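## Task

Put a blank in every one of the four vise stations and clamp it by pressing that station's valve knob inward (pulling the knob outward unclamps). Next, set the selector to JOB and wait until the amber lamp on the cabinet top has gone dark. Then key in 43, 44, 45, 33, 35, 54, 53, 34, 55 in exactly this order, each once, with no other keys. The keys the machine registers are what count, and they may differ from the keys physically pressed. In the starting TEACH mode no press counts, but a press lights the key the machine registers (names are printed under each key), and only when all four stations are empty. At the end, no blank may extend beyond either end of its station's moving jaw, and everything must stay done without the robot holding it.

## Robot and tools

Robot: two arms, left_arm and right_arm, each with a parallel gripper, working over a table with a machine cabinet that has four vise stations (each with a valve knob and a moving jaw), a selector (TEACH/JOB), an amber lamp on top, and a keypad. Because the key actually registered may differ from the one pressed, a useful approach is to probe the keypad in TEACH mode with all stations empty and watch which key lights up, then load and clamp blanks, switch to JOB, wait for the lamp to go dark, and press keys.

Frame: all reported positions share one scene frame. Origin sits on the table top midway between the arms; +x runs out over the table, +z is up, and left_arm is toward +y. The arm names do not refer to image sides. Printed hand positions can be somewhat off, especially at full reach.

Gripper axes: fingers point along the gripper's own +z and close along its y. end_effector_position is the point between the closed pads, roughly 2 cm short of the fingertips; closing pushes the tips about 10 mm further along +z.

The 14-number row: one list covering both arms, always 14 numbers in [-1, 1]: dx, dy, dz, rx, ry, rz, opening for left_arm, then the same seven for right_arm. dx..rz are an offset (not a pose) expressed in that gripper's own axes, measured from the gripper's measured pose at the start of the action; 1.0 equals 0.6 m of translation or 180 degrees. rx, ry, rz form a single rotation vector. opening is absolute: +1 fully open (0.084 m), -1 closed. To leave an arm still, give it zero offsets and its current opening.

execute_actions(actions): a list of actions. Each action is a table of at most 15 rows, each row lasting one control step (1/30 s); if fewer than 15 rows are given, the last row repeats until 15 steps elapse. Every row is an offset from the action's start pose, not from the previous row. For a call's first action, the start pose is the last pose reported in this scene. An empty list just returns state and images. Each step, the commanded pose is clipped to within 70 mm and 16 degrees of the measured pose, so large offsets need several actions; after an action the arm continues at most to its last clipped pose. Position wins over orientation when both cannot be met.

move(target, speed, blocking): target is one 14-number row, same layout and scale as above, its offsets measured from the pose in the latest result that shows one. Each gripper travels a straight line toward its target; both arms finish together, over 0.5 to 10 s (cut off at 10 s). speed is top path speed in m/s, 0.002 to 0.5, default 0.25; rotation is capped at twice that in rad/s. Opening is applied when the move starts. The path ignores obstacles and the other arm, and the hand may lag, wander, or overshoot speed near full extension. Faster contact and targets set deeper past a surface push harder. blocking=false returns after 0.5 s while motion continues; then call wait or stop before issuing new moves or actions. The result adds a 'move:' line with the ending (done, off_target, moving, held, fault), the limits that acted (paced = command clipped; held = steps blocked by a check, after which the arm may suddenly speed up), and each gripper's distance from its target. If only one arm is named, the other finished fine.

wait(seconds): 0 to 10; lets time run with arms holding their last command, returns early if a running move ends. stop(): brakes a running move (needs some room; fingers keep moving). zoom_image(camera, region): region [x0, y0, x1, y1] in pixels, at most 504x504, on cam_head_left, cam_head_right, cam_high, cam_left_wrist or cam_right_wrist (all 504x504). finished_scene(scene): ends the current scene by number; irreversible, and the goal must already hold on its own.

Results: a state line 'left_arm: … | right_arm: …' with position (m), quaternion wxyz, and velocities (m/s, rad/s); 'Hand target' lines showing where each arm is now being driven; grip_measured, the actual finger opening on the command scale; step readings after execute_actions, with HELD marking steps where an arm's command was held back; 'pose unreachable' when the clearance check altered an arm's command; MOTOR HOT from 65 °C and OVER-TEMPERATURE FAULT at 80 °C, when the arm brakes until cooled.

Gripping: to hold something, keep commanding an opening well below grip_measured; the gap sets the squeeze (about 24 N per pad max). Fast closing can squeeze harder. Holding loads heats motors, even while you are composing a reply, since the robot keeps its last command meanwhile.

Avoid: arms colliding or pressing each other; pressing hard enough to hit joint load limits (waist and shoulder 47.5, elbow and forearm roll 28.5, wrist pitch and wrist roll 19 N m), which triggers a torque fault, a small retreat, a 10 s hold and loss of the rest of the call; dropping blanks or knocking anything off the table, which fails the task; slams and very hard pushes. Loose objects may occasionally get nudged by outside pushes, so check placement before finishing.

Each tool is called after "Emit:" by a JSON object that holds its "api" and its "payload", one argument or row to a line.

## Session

Emit:
{"api": "execute_actions", "payload": {
  "actions": []
}}

Scene clock: 0.00 s.
left_arm: end_effector_position=(+0.0816, +0.1454, +0.3740) grip_measured=+1.00 end_effector_quat_wxyz=(+0.038, +0.660, +0.729, +0.176) end_effector_velocity=(+0.000, +0.000, +0.000) end_effector_angular_velocity=(-0.000, -0.001, +0.001) | right_arm: end_effector_position=(+0.1332, -0.2503, +0.2901) grip_measured=+1.00 end_effector_quat_wxyz=(+0.290, +0.707, +0.608, +0.216) end_effector_velocity=(-0.000, -0.000, +0.000) end_effector_angular_velocity=(+0.002, +0.000, -0.000)
Joint positions: left_arm=[-1.472 -0.898 -0.841  0.337  1.896 -3.021  0.084] | right_arm=[ 1.756 -1.094 -0.389 -0.696  1.741  0.257  0.084]
Joint velocities: left_arm=[ 0.    -0.     0.     0.001  0.    -0.    -0.   ] | right_arm=[-0.    -0.002 -0.     0.     0.     0.    -0.   ]
Hand target (left_arm): +0.082, +0.145, +0.374; +0.038, +0.660, +0.729, +0.176
Hand target (right_arm): +0.133, -0.250, +0.290; +0.290, +0.707, +0.608, +0.216

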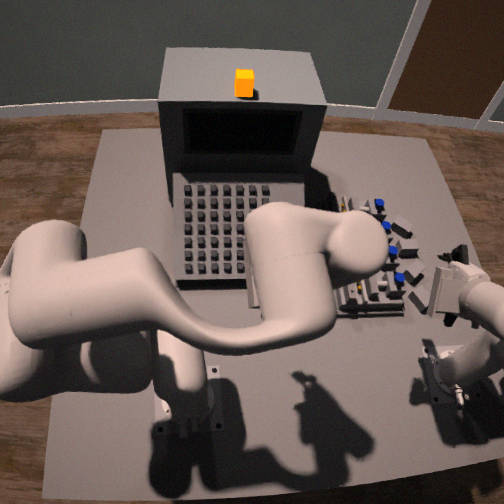

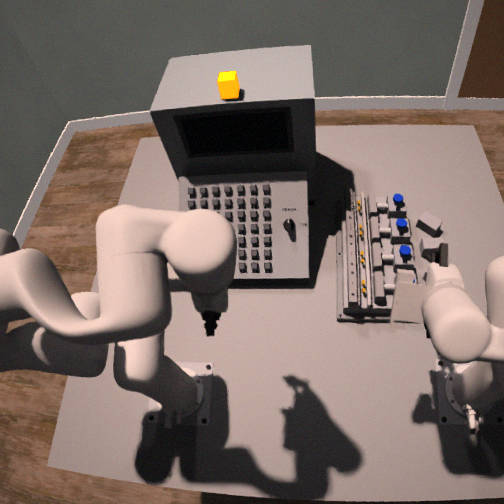

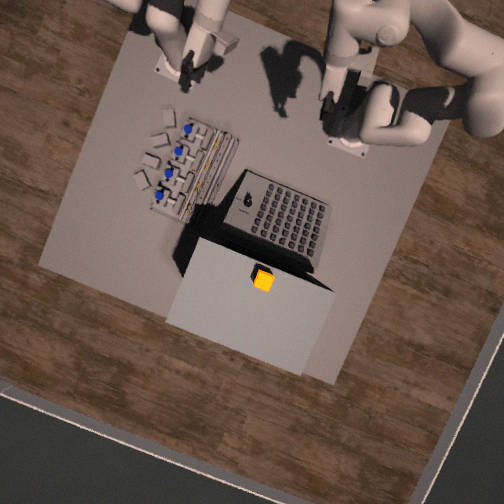

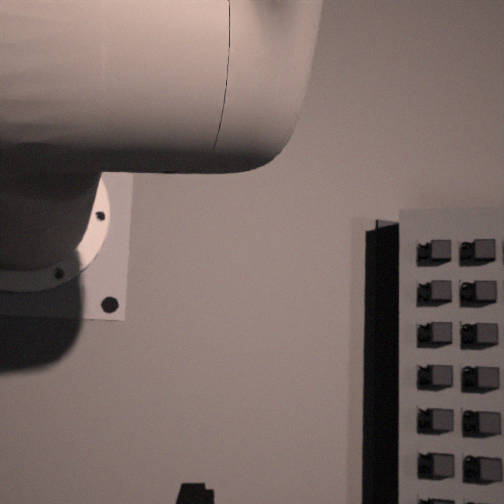

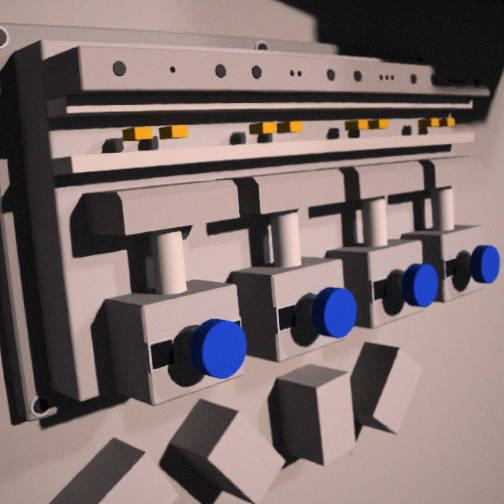

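Emit:
{"api": "move", "payload": {
  "target": [0.003,0.31,0.412,-0.031,-0.068,0.018,-1,-0.116,-0.038,0.267,0.05,-0.343,0.89,0.6],
  "speed": 0.5
}}

Scene clock: 7.67 s.
left_arm: end_effector_position=(+0.3297, +0.2108, +0.2017) grip_measured=-1.00 end_effector_quat_wxyz=(+0.143, +0.692, +0.693, +0.143) end_effector_velocity=(+0.001, +0.000, -0.002) end_effector_angular_velocity=(-0.001, +0.001, -0.001) | right_arm: end_effector_position=(+0.2105, -0.3419, +0.1600) grip_measured=+0.59 end_effector_quat_wxyz=(+0.001, +0.707, -0.707, +0.002) end_effector_velocity=(+0.000, -0.000, -0.001) end_effector_angular_velocity=(+0.006, -0.000, -0.011)
Joint positions: left_arm=[-0.328 -0.639 -0.354  0.198  0.61  -2.002  0.   ] | right_arm=[ 0.332 -0.876 -0.246 -0.006  1.122  1.857  0.069]
Joint velocities: left_arm=[ 0.003  0.009 -0.001 -0.003 -0.008  0.004  0.   ] | right_arm=[-0.007  0.     0.003  0.006 -0.004  0.001  0.   ]
Hand target (left_arm): +0.330, +0.211, +0.201; +0.143, +0.692, +0.693, +0.142
Hand target (right_arm): +0.210, -0.342, +0.160; +0.001, +0.706, -0.708, +0.002
Off the commanded pose (left_arm): 0.001 m, 0 deg.
Off the commanded pose (right_arm): 0.002 m, 0 deg.
move: done

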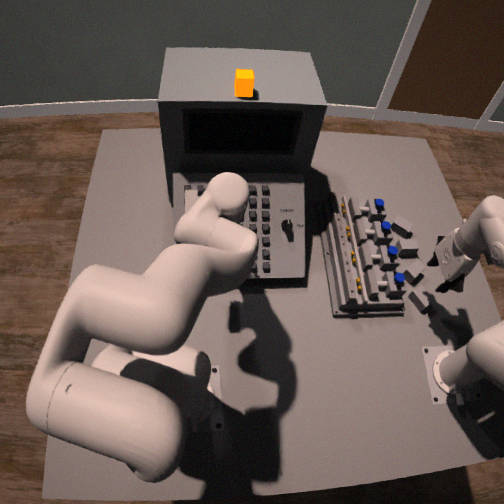

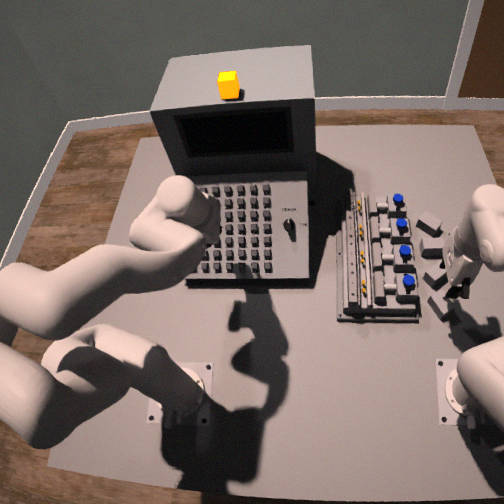

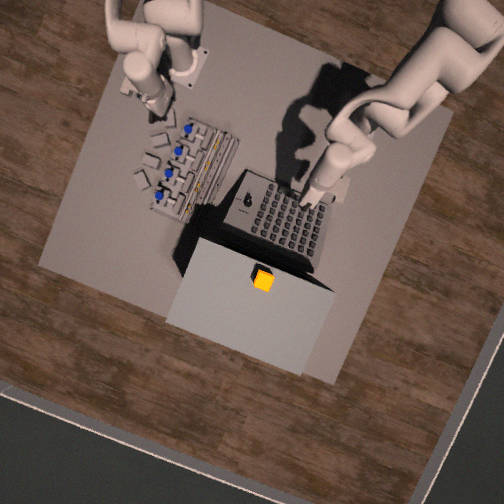

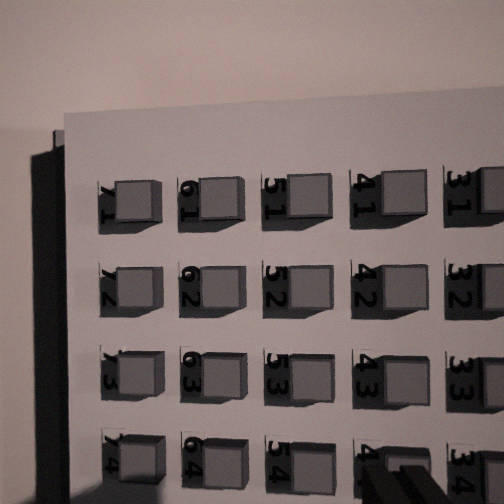

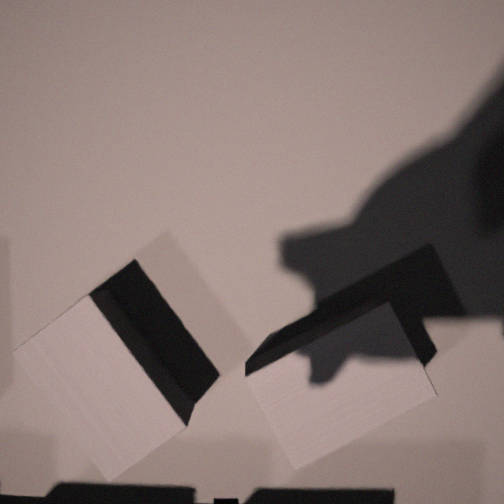

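Emit:
{"api": "move", "payload": {
  "target": [0.015,0.04,0.108,0,0,0,-1,0.018,0,0.147,0,0,-0.155,0.6],
  "speed": 0.3
}}

Scene clock: 10.27 s.
left_arm: end_effector_position=(+0.3774, +0.2198, +0.1520) grip_measured=-1.00 end_effector_quat_wxyz=(+0.144, +0.692, +0.693, +0.143) end_effector_velocity=(+0.000, +0.000, -0.001) end_effector_angular_velocity=(+0.001, +0.001, -0.000) | right_arm: end_effector_position=(+0.2103, -0.3529, +0.0722) grip_measured=+0.59 end_effector_quat_wxyz=(+0.002, +0.857, -0.516, +0.002) end_effector_velocity=(+0.000, +0.000, -0.002) end_effector_angular_velocity=(+0.002, +0.002, +0.005)
Joint positions: left_arm=[-0.244 -0.338 -0.411  0.233  0.358 -1.981  0.   ] | right_arm=[ 0.285 -0.667 -0.075 -0.008  0.742  1.326  0.069]
Joint velocities: left_arm=[ 0.001  0.005 -0.001  0.001 -0.003 -0.001  0.   ] | right_arm=[-0.002  0.014  0.001  0.004 -0.013 -0.01  -0.   ]
Hand target (left_arm): +0.377, +0.220, +0.152; +0.143, +0.692, +0.693, +0.143
Hand target (right_arm): +0.210, -0.353, +0.072; +0.002, +0.857, -0.516, +0.002
Off the commanded pose (left_arm): 0.000 m, 0 deg.
Off the commanded pose (right_arm): 0.000 m, 0 deg.
move: done

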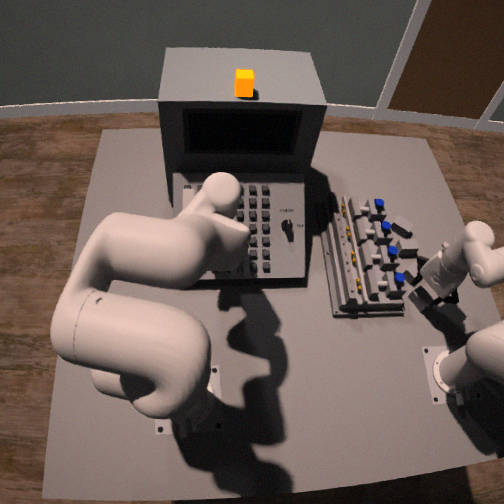

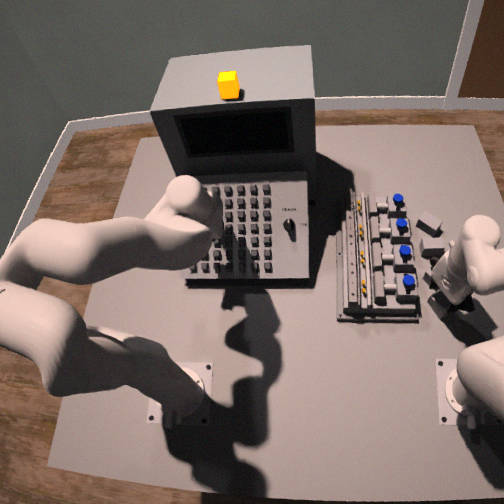

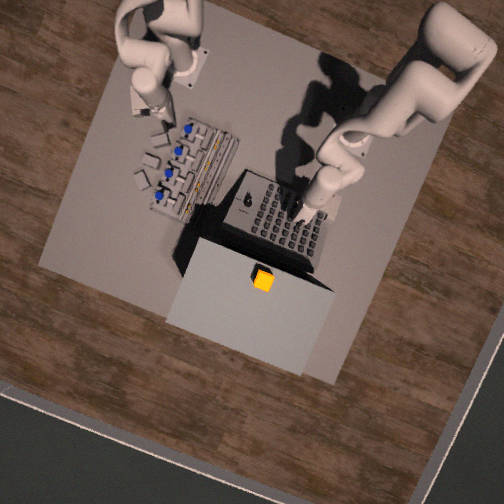

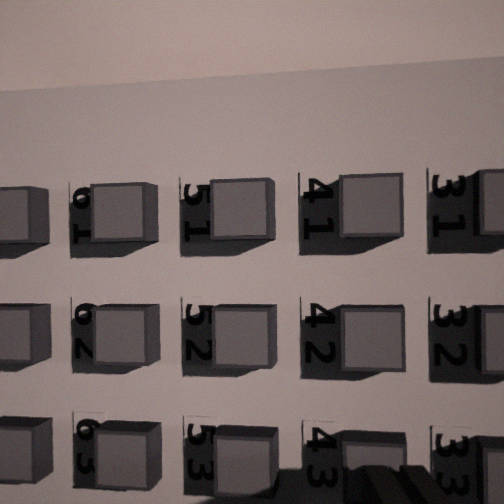

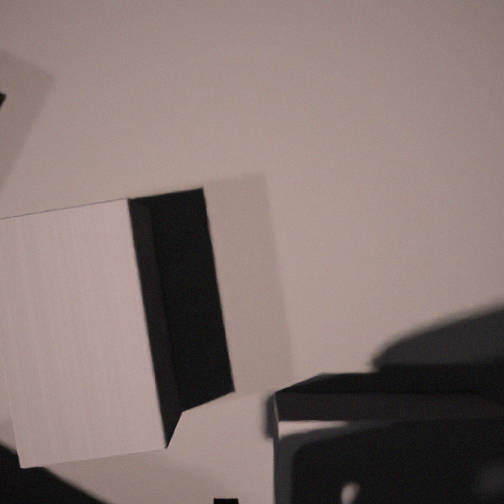

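Emit:
{"api": "execute_actions", "payload": {
  "actions": [
    [[0,0,0.007,0,0,0,-1,0,0.005,0.005,0,0,0,0.6],[0,0,0.012,0,0,0,-1,0,0.005,0.012,0,0,0,0.6],[0,0,0.017,0,0,0,-1,0,0.005,0.02,0,0,0,0.6],[0,0,0.022,0,0,0,-1,0,0.005,0.03,0,0,0,0.6],[0,0,0.026,0,0,0,-1,0,0.005,0.04,0,0,0,0.6],[0,0,0.03,0,0,0,-1,0,0.005,0.052,0,0,0,0.6]],
    [[0,0,0.006,0,0,0,-1,0,0,0,0,0,0,0.45],[0,0,0.006,0,0,0,-1,0,0,0,0,0,0,0.38],[0,0,0.006,0,0,0,-1,0,0,0,0,0,0,0.3],[0,0,0.006,0,0,0,-1,0,0,0,0,0,0,0.2],[0,0,0.006,0,0,0,-1,0,0,0,0,0,0,0.1],[0,0,0.006,0,0,0,-1,0,0,0,0,0,0,0],[0,0,0.006,0,0,0,-1,0,0,0,0,0,0,-0.2]]
  ]
}}

Emit:
{"api": "zoom_image", "payload": {
  "camera": "cam_high",
  "region": [210,150,360,290]
}}

Scene clock: 12.73 s.
left_arm: end_effector_position=(+0.3846, +0.2200, +0.1430) grip_measured=-1.00 end_effector_quat_wxyz=(+0.149, +0.691, +0.692, +0.148) end_effector_velocity=(+0.001, +0.001, +0.000) end_effector_angular_velocity=(+0.000, +0.002, +0.003) | right_arm: end_effector_position=(+0.2061, -0.3547, +0.0430) grip_measured=+0.37 end_effector_quat_wxyz=(+0.002, +0.857, -0.516, +0.002) end_effector_velocity=(+0.000, +0.000, +0.001) end_effector_angular_velocity=(+0.000, -0.001, +0.000)
Joint positions: left_arm=[-0.232 -0.29  -0.414  0.271  0.3   -2.01   0.   ] | right_arm=[ 0.281 -0.55  -0.034 -0.009  0.585  1.324  0.06 ]
Joint velocities: left_arm=[ 0.001  0.002 -0.004 -0.     0.004 -0.001  0.   ] | right_arm=[-0.    -0.002 -0.001  0.     0.001 -0.001  0.   ]
Hand target (left_arm): +0.385, +0.220, +0.139; +0.147, +0.691, +0.692, +0.146
Hand target (right_arm): +0.206, -0.355, +0.043; +0.002, +0.857, -0.516, +0.002
Off the commanded pose (left_arm): 0.004 m, 0 deg.
Off the commanded pose (right_arm): 0.000 m, 0 deg.
Step readings (end_effector_position; steps 1 to 15: 1st action; 16 to 30: 2nd action):
0: left_arm (+0.3774, +0.2198, +0.1518) | right_arm (+0.2102, -0.3529, +0.0718)
1: left_arm (+0.3774, +0.2198, +0.1518) | right_arm (+0.2102, -0.3530, +0.0718)
2: left_arm (+0.3778, +0.2198, +0.1515) | right_arm (+0.2101, -0.3531, +0.0715)
4: left_arm (+0.3791, +0.2197, +0.1492) | right_arm (+0.2093, -0.3535, +0.0690)
8: left_arm (+0.3828, +0.2198, +0.1428) | right_arm (+0.2057, -0.3547, +0.0562)
15: left_arm (+0.3840, +0.2197, +0.1422) | right_arm (+0.2063, -0.3547, +0.0431)
16: left_arm (+0.3841, +0.2197, +0.1423) | right_arm (+0.2066, -0.3546, +0.0426)
17: left_arm (+0.3841, +0.2197, +0.1425) | right_arm (+0.2067, -0.3546, +0.0424)
19: left_arm (+0.3841, +0.2198, +0.1428) | right_arm (+0.2067, -0.3546, +0.0428)
23: left_arm (+0.3843, +0.2198, +0.1429) | right_arm (+0.2062, -0.3547, +0.0430)
30: end_effector_position above

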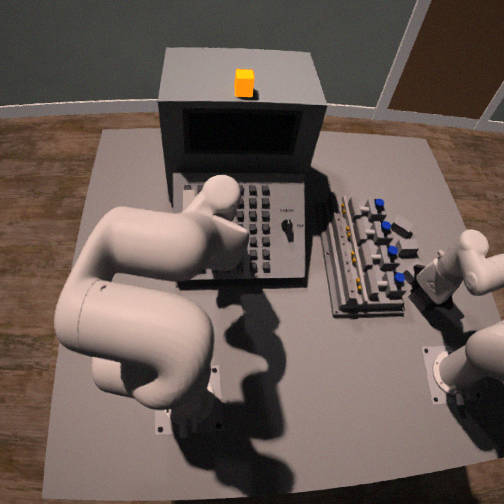

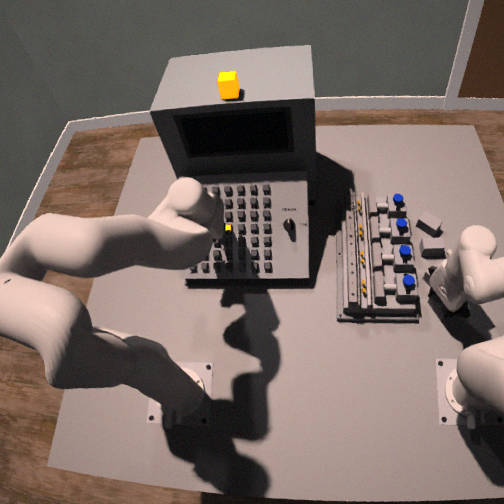

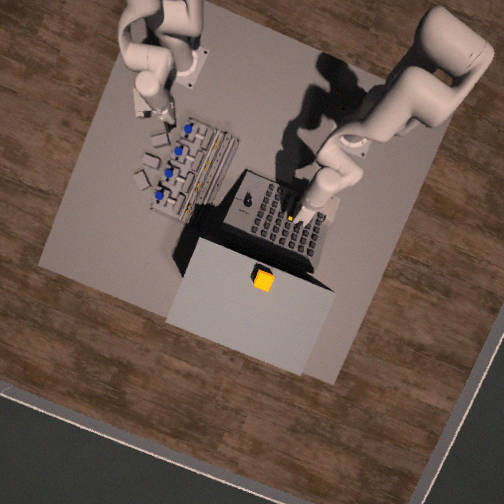

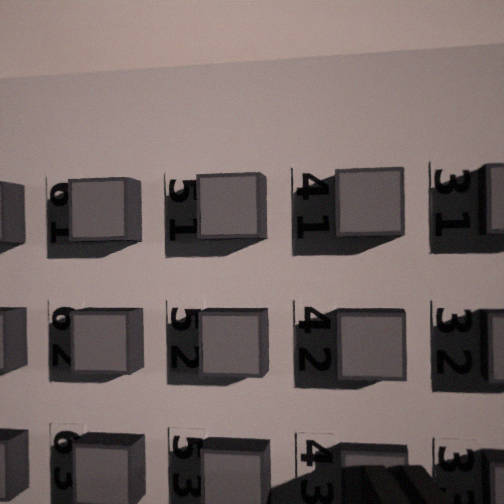

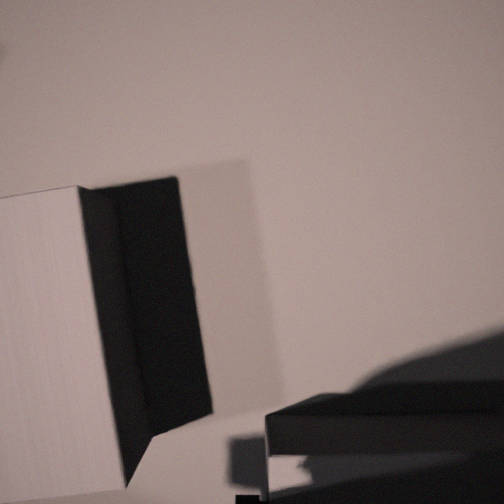

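Region (210, 150, 360, 290) of cam_high's 504x504 image, scaled by 3.360, with more detail than that image has; it fills the top 470 rows of this view, and the rest is white.

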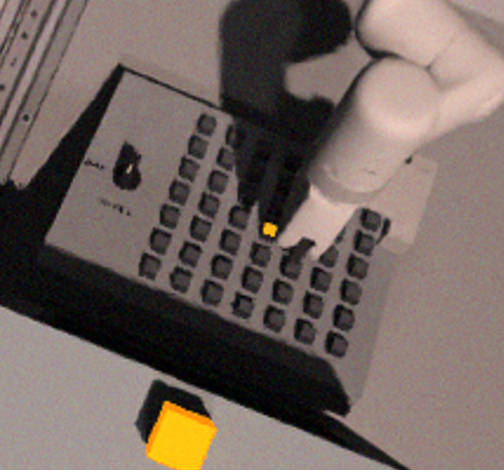

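Emit:
{"api": "execute_actions", "payload": {
  "actions": [
    [[0,0,-0.03,0.006,0,0,-1,0,0,-0.01,0,0,0,-0.2],[0,0,-0.03,0.006,0,0,-1,0,0,-0.02,0,0,0,-0.2],[0,0,-0.03,0.006,0,0,-1,0,0,-0.035,0,0,0,-0.2],[0,0,-0.03,0.006,0,0,-1,0,0,-0.05,0,0,0,-0.2],[0.028,0.026,-0.03,0.006,0,0,-1,0,0,-0.065,0,0,0,-0.2],[0.056,0.053,-0.03,0.006,0,0,-1,0,0,-0.08,0,0,0,-0.2],[0.056,0.053,-0.03,0.006,0,0,-1,0,0,-0.095,0,0,0,-0.2],[0.056,0.053,-0.03,0.006,0,0,-1,0,0,-0.11,0,0,0,-0.2]],
    [[0,0,0.007,0,0,0,-1,0,0,-0.02,0,0,0.02,-0.2],[0,0,0.012,0,0,0,-1,0,0,-0.04,0,0,0.04,-0.2],[0,0,0.017,0,0,0,-1,0,0,-0.06,0,0,0.06,-0.2],[0,0,0.022,0,0,0,-1,0,0,-0.08,0,0,0.08,-0.2],[0,0,0.026,0,0,0,-1,0,0,-0.1,0,0,0.1,-0.2],[0,0,0.03,0,0,0,-1,0,0,-0.1,0,0,0.13,-0.2],[0,0,0.03,0,0,0,-1,0,0,-0.1,0,0,0.155,-0.2]]
  ]
}}

Emit:
{"api": "zoom_image", "payload": {
  "camera": "cam_high",
  "region": [210,150,360,290]
}}

Scene clock: 16.57 s.
left_arm: end_effector_position=(+0.4118, +0.2526, +0.1615) grip_measured=-1.00 end_effector_quat_wxyz=(+0.145, +0.690, +0.694, +0.147) end_effector_velocity=(+0.000, +0.001, +0.001) end_effector_angular_velocity=(-0.001, -0.015, -0.000) | right_arm: end_effector_position=(+0.2129, -0.3530, +0.1562) grip_measured=+0.37 end_effector_quat_wxyz=(-0.006, +0.720, -0.694, -0.003) end_effector_velocity=(-0.015, -0.004, +0.031) end_effector_angular_velocity=(-0.121, +0.024, -0.427)
Joint positions: left_arm=[-0.152 -0.258 -0.504  0.148  0.353 -1.82   0.   ] | right_arm=[ 0.268 -0.884 -0.23   0.013  1.106  1.746  0.06 ]
Joint velocities: left_arm=[ 0.003 -0.005  0.011  0.008 -0.021 -0.006  0.   ] | right_arm=[ 0.105 -0.074 -0.069 -0.132  0.185  0.592 -0.   ]
Hand target (left_arm): +0.412, +0.253, +0.156; +0.142, +0.691, +0.694, +0.145
Hand target (right_arm): +0.212, -0.353, +0.159; -0.001, +0.707, -0.707, +0.002
Off the commanded pose (left_arm): 0.006 m, 0 deg.
Off the commanded pose (right_arm): 0.004 m, 2 deg.
Step readings (end_effector_position; steps 1 to 15: 1st action; 16 to 30: 2nd action):
0: left_arm (+0.3850, +0.2203, +0.1433) | right_arm (+0.2063, -0.3547, +0.0431)
1: left_arm (+0.3850, +0.2204, +0.1434) | right_arm (+0.2062, -0.3547, +0.0431)
2: left_arm (+0.3844, +0.2204, +0.1442) | right_arm (+0.2059, -0.3548, +0.0436)
4: left_arm (+0.3860, +0.2212, +0.1518) | right_arm (+0.2057, -0.3548, +0.0473)
8: left_arm (+0.3915, +0.2320, +0.1634) | right_arm (+0.2101, -0.3537, +0.0655)
15: left_arm (+0.4053, +0.2525, +0.1720) | right_arm (+0.2115, -0.3533, +0.0994)
16: left_arm (+0.4055, +0.2529, +0.1719) | right_arm (+0.2104, -0.3536, +0.1016)
17: left_arm (+0.4060, +0.2529, +0.1716) | right_arm (+0.2099, -0.3537, +0.1035)
19: left_arm (+0.4071, +0.2528, +0.1690) | right_arm (+0.2098, -0.3537, +0.1089)
23: left_arm (+0.4105, +0.2526, +0.1622) | right_arm (+0.2151, -0.3522, +0.1343)
30: end_effector_position above

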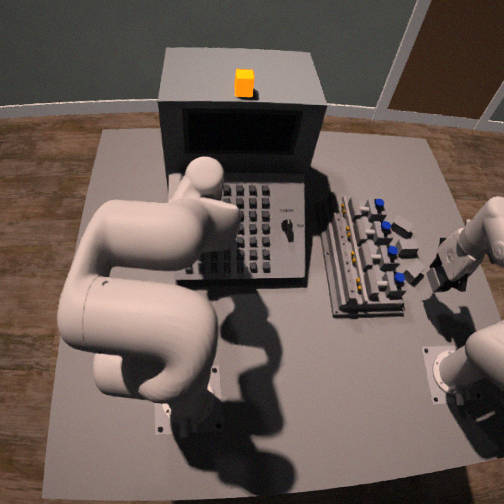

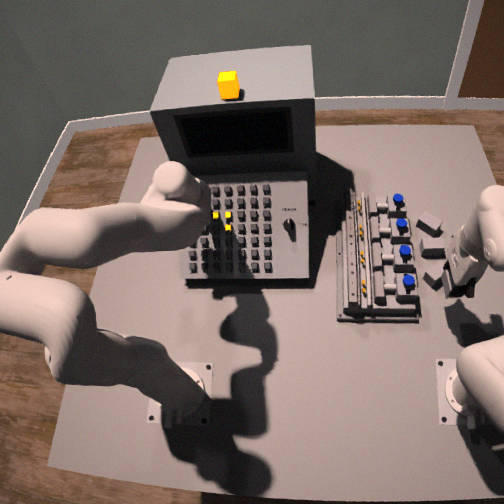

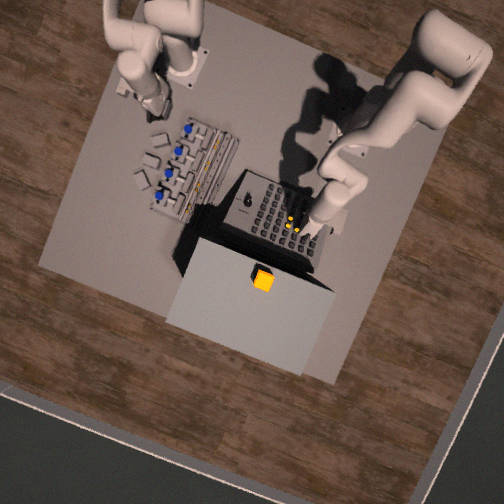

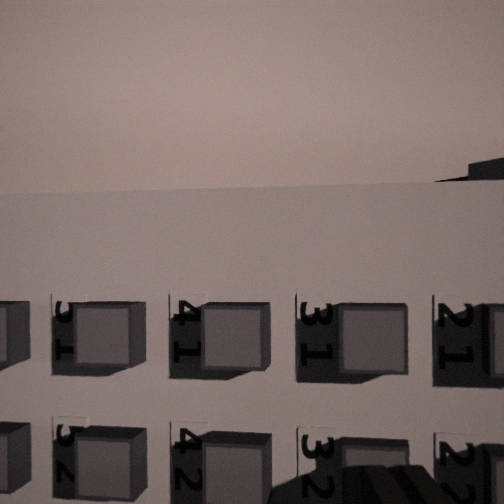

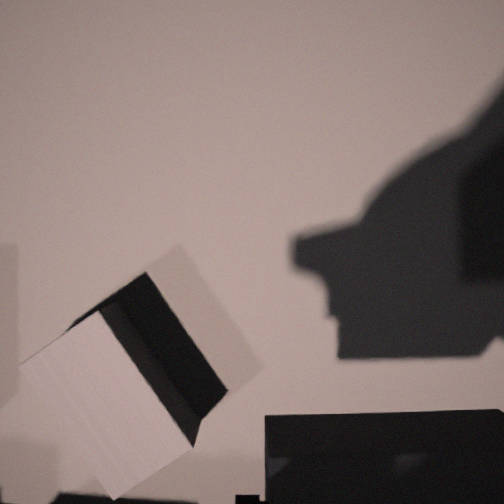

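Region (210, 150, 360, 290) of cam_high's 504x504 image, scaled by 3.360, with more detail than that image has; it fills the top 470 rows of this view, and the rest is white.

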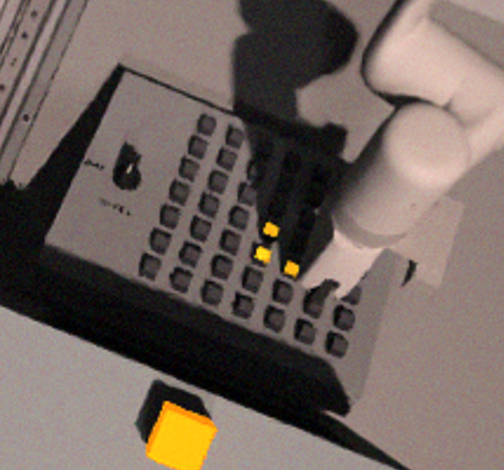

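Emit:
{"api": "execute_actions", "payload": {
  "actions": [
    [[0,-0.004,-0.01,0,0,0,-1,0,0,-0.01,0,0,0.006,-0.2],[0,-0.006,-0.02,0,0,0,-1,0,0,-0.02,0,0,0.006,-0.2],[0,-0.008,-0.028,0.003,0,0,-1,0,0,-0.022,0,0,0.006,-0.2]]
  ]
}}

Emit:
{"api": "move", "payload": {
  "target": [-0.11,-0.104,0.024,0,0,0,-1,-0.33,-0.043,0,0,0,0,-0.2],
  "speed": 0.3
}}

Scene clock: 19.63 s.
left_arm: end_effector_position=(+0.4010, +0.2527, +0.1741) grip_measured=-1.00 end_effector_quat_wxyz=(+0.141, +0.690, +0.695, +0.144) end_effector_velocity=(-0.004, -0.002, +0.004) end_effector_angular_velocity=(-0.000, +0.003, -0.003) | right_arm: end_effector_position=(+0.2128, -0.3532, +0.1692) grip_measured=+0.37 end_effector_quat_wxyz=(-0.006, +0.714, -0.700, -0.003) end_effector_velocity=(+0.000, +0.000, +0.002) end_effector_angular_velocity=(+0.002, -0.001, +0.002)
Joint positions: left_arm=[-0.159 -0.324 -0.493  0.131  0.417 -1.808  0.   ] | right_arm=[ 0.267 -0.9   -0.26   0.012  1.153  1.765  0.06 ]
Joint velocities: left_arm=[-0.007 -0.022  0.004 -0.004  0.021  0.001  0.   ] | right_arm=[-0.001 -0.001 -0.004  0.002  0.004 -0.004  0.   ]
Hand target (left_arm): +0.401, +0.252, +0.175; +0.142, +0.690, +0.695, +0.144
Hand target (right_arm): +0.213, -0.353, +0.169; -0.006, +0.714, -0.700, -0.003
Off the commanded pose (left_arm): 0.001 m, 0 deg.
Off the commanded pose (right_arm): 0.000 m, 0 deg.
Step readings (end_effector_position):
0: left_arm (+0.4122, +0.2530, +0.1618) | right_arm (+0.2117, -0.3533, +0.1593)
1: left_arm (+0.4122, +0.2530, +0.1619) | right_arm (+0.2117, -0.3533, +0.1593)
2: left_arm (+0.4116, +0.2530, +0.1625) | right_arm (+0.2117, -0.3532, +0.1596)
4: left_arm (+0.4102, +0.2535, +0.1654) | right_arm (+0.2119, -0.3533, +0.1624)
8: left_arm (+0.4047, +0.2534, +0.1721) | right_arm (+0.2133, -0.3530, +0.1685)
15: end_effector_position above

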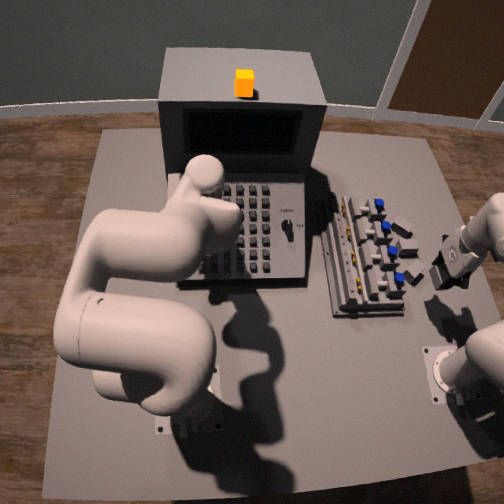

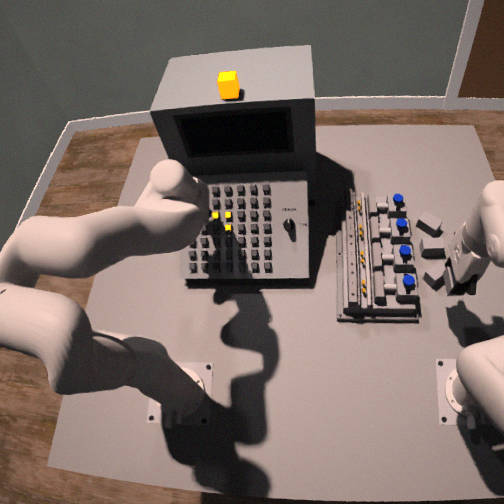

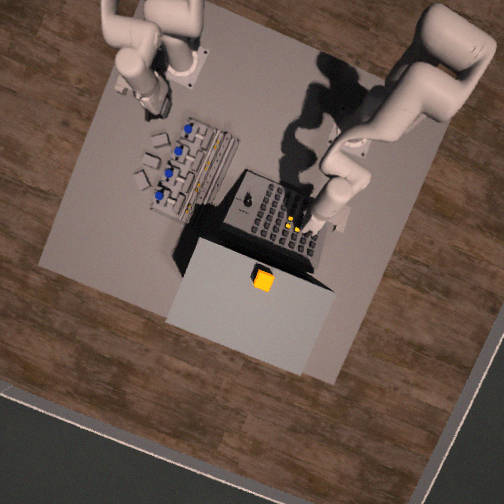

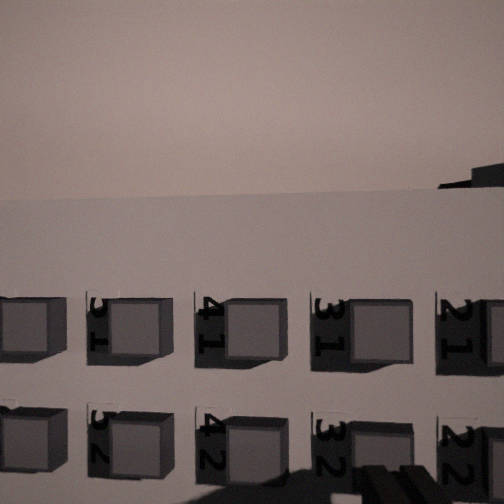

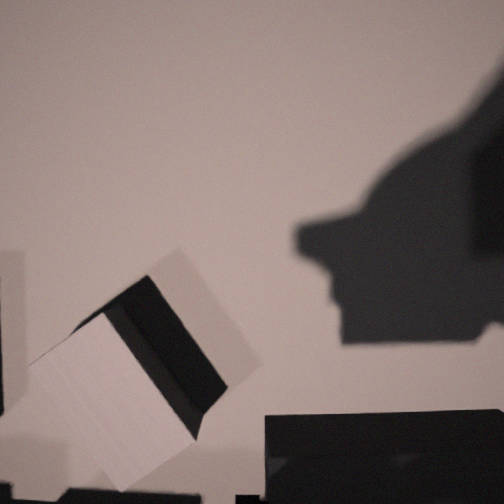

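Scene clock: 20.97 s.
left_arm: end_effector_position=(+0.3498, +0.1867, +0.1360) grip_measured=-1.00 end_effector_quat_wxyz=(+0.141, +0.690, +0.695, +0.144) end_effector_velocity=(-0.000, -0.000, -0.001) end_effector_angular_velocity=(+0.002, -0.000, +0.000) | right_arm: end_effector_position=(+0.2346, -0.1545, +0.1721) grip_measured=+0.37 end_effector_quat_wxyz=(-0.007, +0.714, -0.700, -0.004) end_effector_velocity=(+0.000, +0.002, -0.000) end_effector_angular_velocity=(-0.002, +0.002, -0.000)
Joint positions: left_arm=[-0.343 -0.359 -0.352  0.374  0.345 -2.213  0.   ] | right_arm=[ 0.836 -0.367 -0.604  0.009  0.957  2.333  0.06 ]
Joint velocities: left_arm=[-0.001  0.001  0.001  0.009 -0.    -0.009  0.   ] | right_arm=[ 0.003  0.008 -0.007  0.     0.001  0.003  0.   ]
Hand target (left_arm): +0.350, +0.187, +0.136; +0.141, +0.690, +0.695, +0.144
Hand target (right_arm): +0.235, -0.154, +0.172; -0.007, +0.714, -0.700, -0.004
Off the commanded pose (left_arm): 0.000 m, 0 deg.
Off the commanded pose (right_arm): 0.000 m, 0 deg.
move: done

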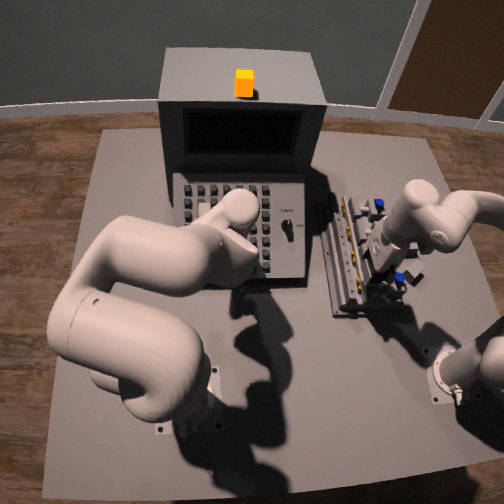

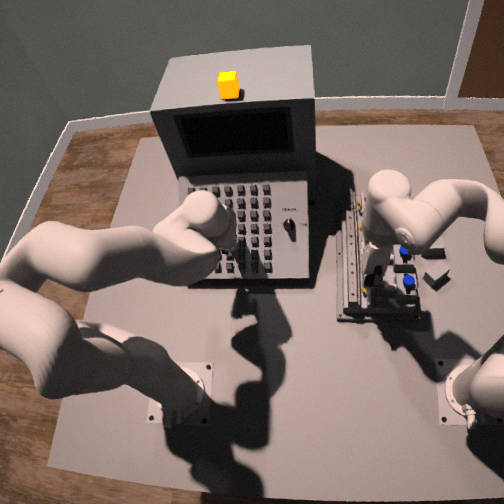

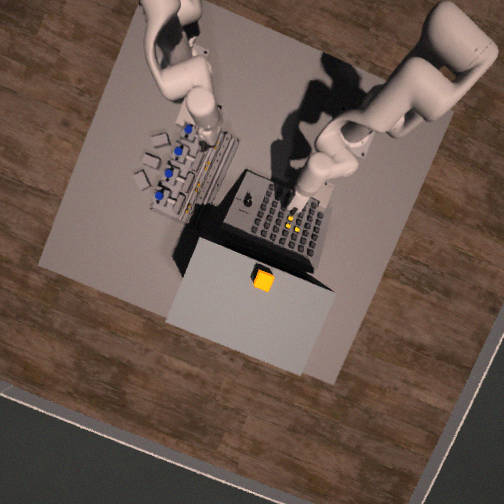

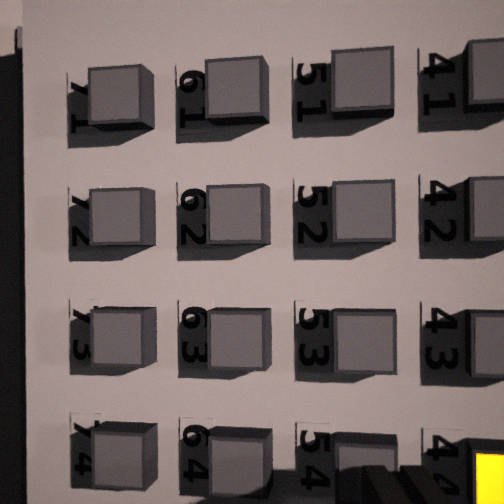

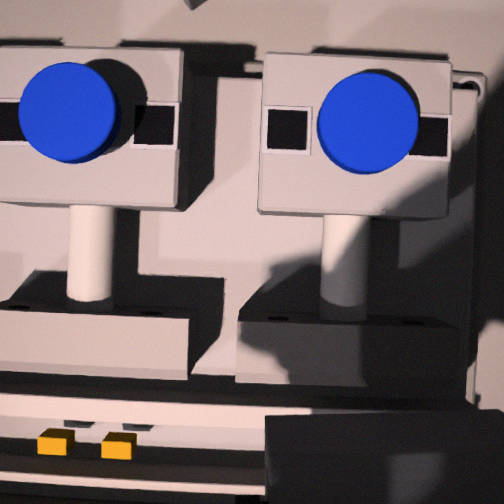

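Emit:
{"api": "execute_actions", "payload": {
  "actions": [
    [[0,-0.005,0,0,0,0,-1,0,0,0.01,0,0,0.008,-0.2],[0,-0.005,0.003,0,0,0,-1,0,0,0.02,0,0,0.008,-0.2],[0,-0.005,0.007,0,0,0,-1,0,0,0.03,0,0,0.008,-0.2],[0,-0.005,0.012,0,0,0,-1,0,0,0.04,0,0,0.008,-0.2],[0,-0.005,0.017,0,0,0,-1,0,0,0.05,0,0,0.008,-0.2],[0,-0.005,0.022,0,0,0,-1,0,0,0.06,0,0,0.008,-0.2],[0,-0.005,0.027,0,0,0,-1,0,0,0.07,0,0,0.008,-0.2],[0,-0.005,0.03,0,0,0,-1,0,0,0.075,0,0,0.008,-0.2]],
    [[0,-0.004,-0.015,0,0,0,-1,0,0,0,0,0,0,-0.2],[0,-0.006,-0.03,0.003,0,0,-1,0,0,0,0,0,0,-0.2],[0,-0.008,-0.05,0.003,0,0,-1,0,0,0,0,0,0,-0.2],[0.02,-0.008,-0.08,0.003,0,0,-1,0,0,0,0,0,0,-0.2],[0.04,-0.03,-0.1,0.003,0,0,-1,0,0,0,0,0,0,-0.2]]
  ]
}}

Emit:
{"api": "zoom_image", "payload": {
  "camera": "cam_high",
  "region": [210,150,360,290]
}}

Scene clock: 23.47 s.
left_arm: end_effector_position=(+0.3182, +0.2073, +0.1646) grip_measured=-1.00 end_effector_quat_wxyz=(+0.141, +0.690, +0.695, +0.143) end_effector_velocity=(-0.040, +0.023, +0.050) end_effector_angular_velocity=(-0.002, +0.017, -0.006) | right_arm: end_effector_position=(+0.2343, -0.1542, +0.1294) grip_measured=+0.37 end_effector_quat_wxyz=(-0.007, +0.705, -0.709, -0.004) end_effector_velocity=(-0.000, -0.000, -0.000) end_effector_angular_velocity=(-0.001, +0.001, -0.000)
Joint positions: left_arm=[-0.338 -0.604 -0.265  0.254  0.496 -2.081  0.   ] | right_arm=[ 0.837 -0.29  -0.537  0.01   0.813  2.358  0.06 ]
Joint velocities: left_arm=[-0.002 -0.343  0.054 -0.159  0.293  0.178  0.   ] | right_arm=[-0.     0.001 -0.     0.     0.    -0.    -0.   ]
Hand target (left_arm): +0.314, +0.210, +0.169; +0.141, +0.691, +0.695, +0.142
Hand target (right_arm): +0.234, -0.154, +0.129; -0.007, +0.705, -0.709, -0.004
Off the commanded pose (left_arm): 0.008 m, 0 deg.
Off the commanded pose (right_arm): 0.000 m, 0 deg.
Step readings (end_effector_position; steps 1 to 15: 1st action; 16 to 30: 2nd action):
0: left_arm (+0.3497, +0.1866, +0.1360) | right_arm (+0.2347, -0.1542, +0.1720)
1: left_arm (+0.3497, +0.1866, +0.1359) | right_arm (+0.2347, -0.1542, +0.1719)
2: left_arm (+0.3494, +0.1866, +0.1359) | right_arm (+0.2349, -0.1540, +0.1714)
4: left_arm (+0.3489, +0.1865, +0.1347) | right_arm (+0.2352, -0.1538, +0.1673)
8: left_arm (+0.3502, +0.1867, +0.1276) | right_arm (+0.2336, -0.1552, +0.1487)
15: left_arm (+0.3538, +0.1864, +0.1226) | right_arm (+0.2342, -0.1542, +0.1294)
16: left_arm (+0.3539, +0.1864, +0.1226) | right_arm (+0.2347, -0.1537, +0.1293)
17: left_arm (+0.3533, +0.1864, +0.1233) | right_arm (+0.2347, -0.1538, +0.1289)
19: left_arm (+0.3500, +0.1865, +0.1265) | right_arm (+0.2345, -0.1539, +0.1291)
23: left_arm (+0.3367, +0.1946, +0.1443) | right_arm (+0.2343, -0.1541, +0.1294)
30: end_effector_position above

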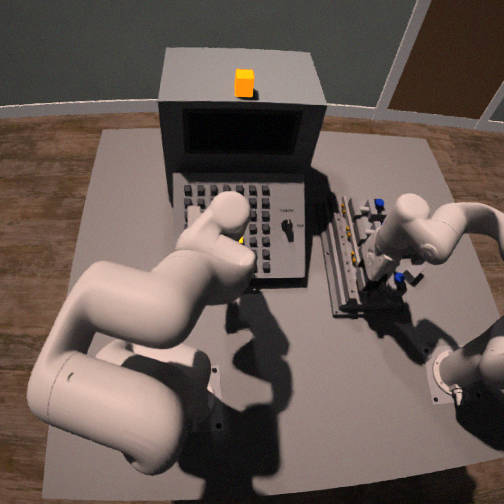

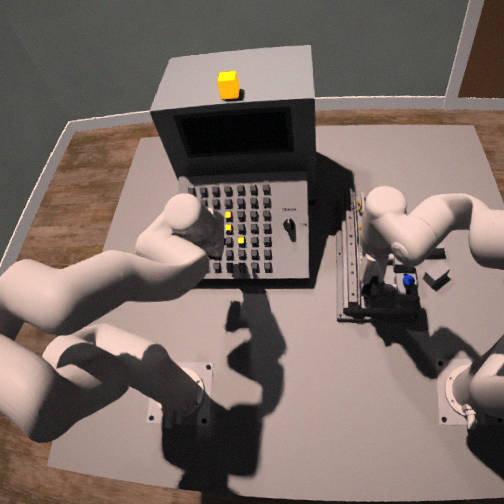

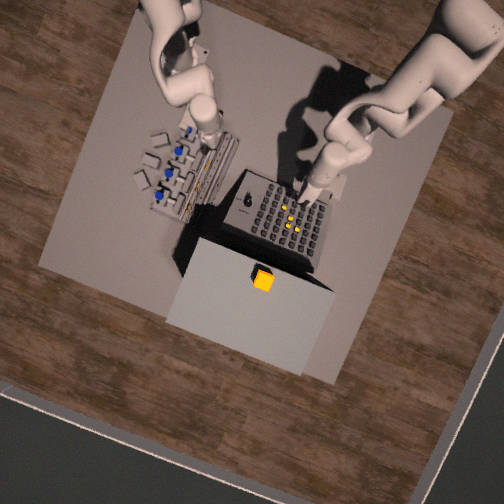

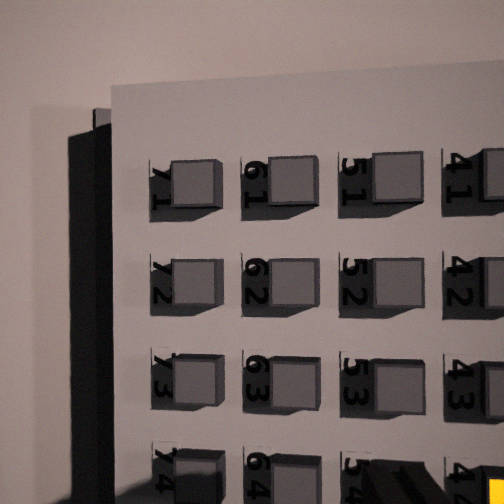

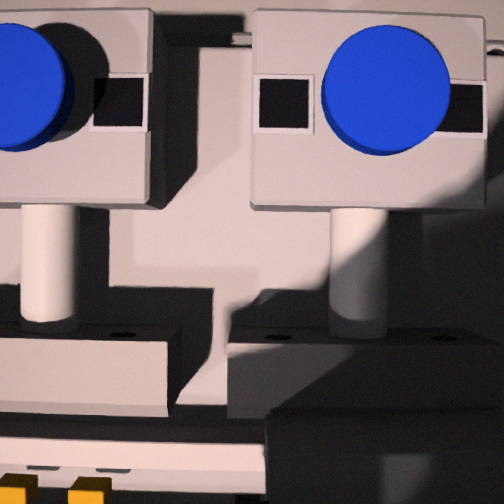

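Region (210, 150, 360, 290) of cam_high's 504x504 image, scaled by 3.360, with more detail than that image has; it fills the top 470 rows of this view, and the rest is white.

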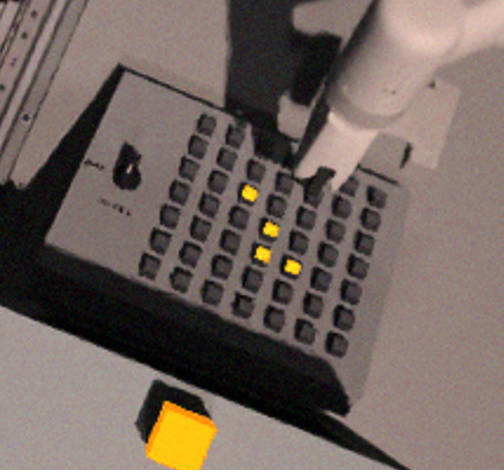

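Emit:
{"api": "execute_actions", "payload": {
  "actions": [
    [[0,0,-0.02,0,0,0.04,-1,0,-0.0055,0,0,0,0,-0.2],[0,0,-0.03,0,0,0.08,-1,0,-0.0055,0,0,0,0,-0.2],[0,0,-0.04,0,0,0.12,-1,0,-0.0055,0,0,0,0,-0.2],[0,0,-0.05,0,0,0.17,-1,0,-0.0055,0.003,0,0,0,-0.2],[0,0,-0.05,0,0,0.17,-1,0,-0.0055,0.006,0,0,0,-0.2],[0,0,-0.05,0,0,0.17,-1,0,-0.0055,0.009,0,0,0,-0.2],[0,0,-0.05,0,0,0.17,-1,0,-0.0055,0.012,0,0,0,-0.2],[0,0,-0.05,0,0,0.17,-1,0,-0.0055,0.014,0,0,0,-0.2]],
    [[0,0,0,0,0,0.04,-1,0,0,0.002,0,0,0,-0.2],[0,0,0,0,0,0.08,-1,0,0,0.004,0,0,0,-0.2],[0,0,0,0,0,0.12,-1,0,0,0.006,0,0,0,-0.2],[0,0,0,0,0,0.17,-1,0,0,0.008,0,0,0,-0.2],[0,0,0,0,0,0.17,-1,0,0,0.01,0,0,0,-0.2],[0,0,0,0,0,0.17,-1,0,0,0.012,0,0,0,-0.2],[0,0,0,0,0,0.17,-1,0,0,0.014,0,0,0,-0.2],[0,0,0,0,0,0.17,-1,0,0,0.016,0,0,0,-0.2],[0,0,0,0,0,0.17,-1,0,0,0.018,0,0,0,-0.2]]
  ]
}}

Scene clock: 29.10 s.
left_arm: end_effector_position=(+0.3067, +0.2069, +0.1913) grip_measured=-1.00 end_effector_quat_wxyz=(+0.041, +0.935, +0.282, +0.210) end_effector_velocity=(+0.001, +0.001, +0.001) end_effector_angular_velocity=(+0.038, +0.065, -0.349) | right_arm: end_effector_position=(+0.2385, -0.1527, +0.1130) grip_measured=+0.37 end_effector_quat_wxyz=(-0.009, +0.705, -0.709, -0.004) end_effector_velocity=(+0.001, +0.002, -0.006) end_effector_angular_velocity=(+0.006, -0.005, +0.000)
Joint positions: left_arm=[-0.389 -0.72  -0.276  0.317  0.628 -1.161  0.   ] | right_arm=[ 0.832 -0.242 -0.525  0.012  0.748  2.351  0.06 ]
Joint velocities: left_arm=[ 0.068 -0.01   0.002 -0.246 -0.029  0.598  0.   ] | right_arm=[ 0.002  0.018  0.006  0.002 -0.032 -0.     0.   ]
Hand target (left_arm): +0.307, +0.207, +0.191; +0.043, +0.940, +0.267, +0.206
Hand target (right_arm): +0.238, -0.154, +0.111; -0.007, +0.705, -0.709, -0.004
Off the commanded pose (left_arm): 0.000 m, 2 deg.
Off the commanded pose (right_arm): 0.003 m, 0 deg.
Step readings (end_effector_position; steps 1 to 15: 1st action; 16 to 30: 2nd action):
0: left_arm (+0.3139, +0.2096, +0.1694) | right_arm (+0.2342, -0.1542, +0.1294)
1: left_arm (+0.3139, +0.2096, +0.1695) | right_arm (+0.2343, -0.1542, +0.1294)
2: left_arm (+0.3137, +0.2095, +0.1697) | right_arm (+0.2347, -0.1542, +0.1294)
4: left_arm (+0.3127, +0.2088, +0.1726) | right_arm (+0.2360, -0.1542, +0.1293)
8: left_arm (+0.3105, +0.2074, +0.1859) | right_arm (+0.2380, -0.1532, +0.1275)
15: left_arm (+0.3067, +0.2070, +0.1914) | right_arm (+0.2376, -0.1538, +0.1216)
16: left_arm (+0.3066, +0.2070, +0.1916) | right_arm (+0.2374, -0.1541, +0.1210)
17: left_arm (+0.3066, +0.2070, +0.1917) | right_arm (+0.2374, -0.1541, +0.1208)
19: left_arm (+0.3066, +0.2070, +0.1916) | right_arm (+0.2374, -0.1540, +0.1199)
23: left_arm (+0.3067, +0.2069, +0.1913) | right_arm (+0.2376, -0.1537, +0.1165)
30: end_effector_position above

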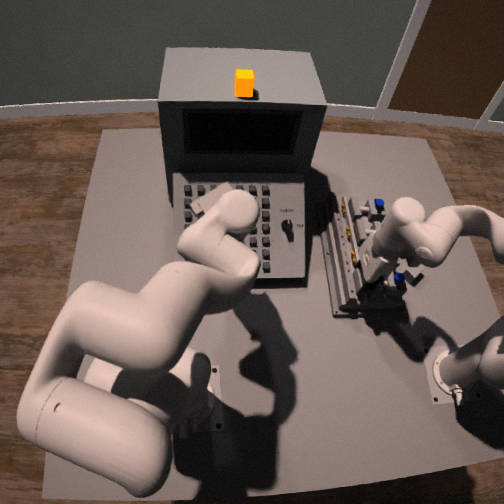

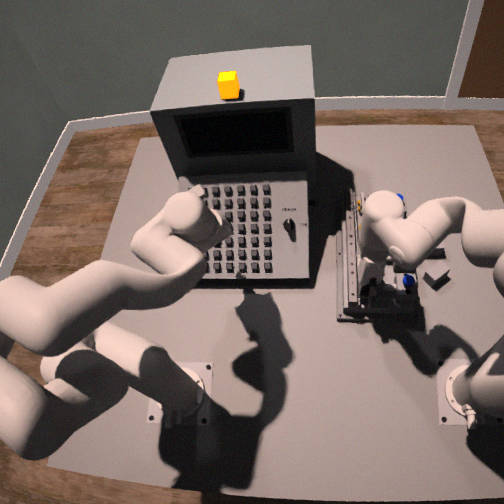

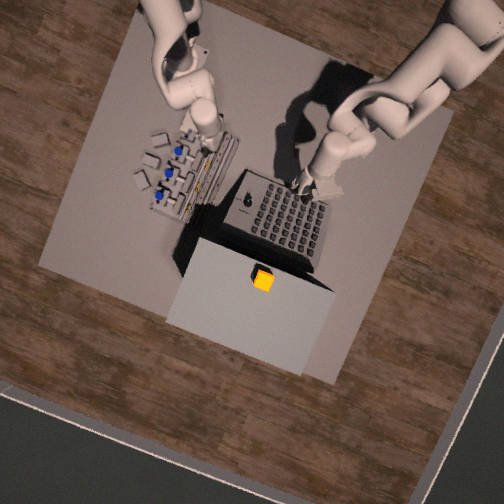

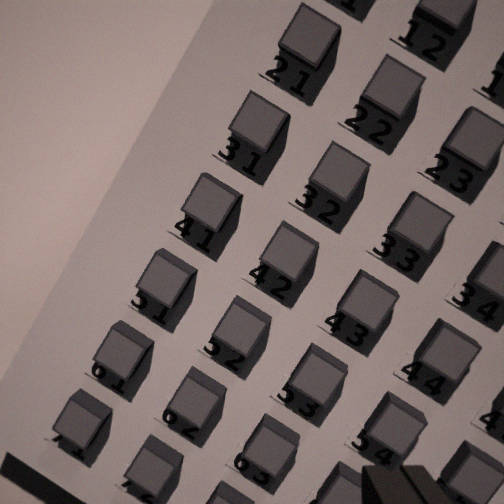

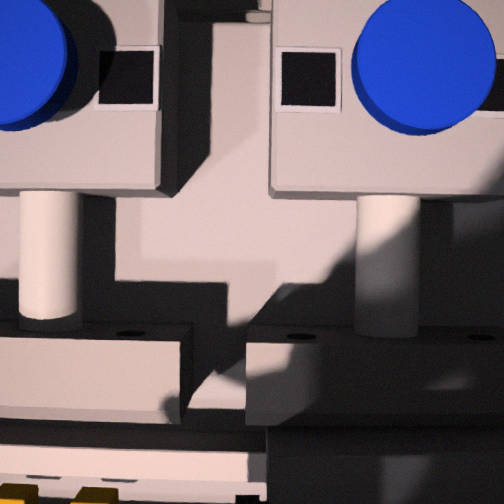

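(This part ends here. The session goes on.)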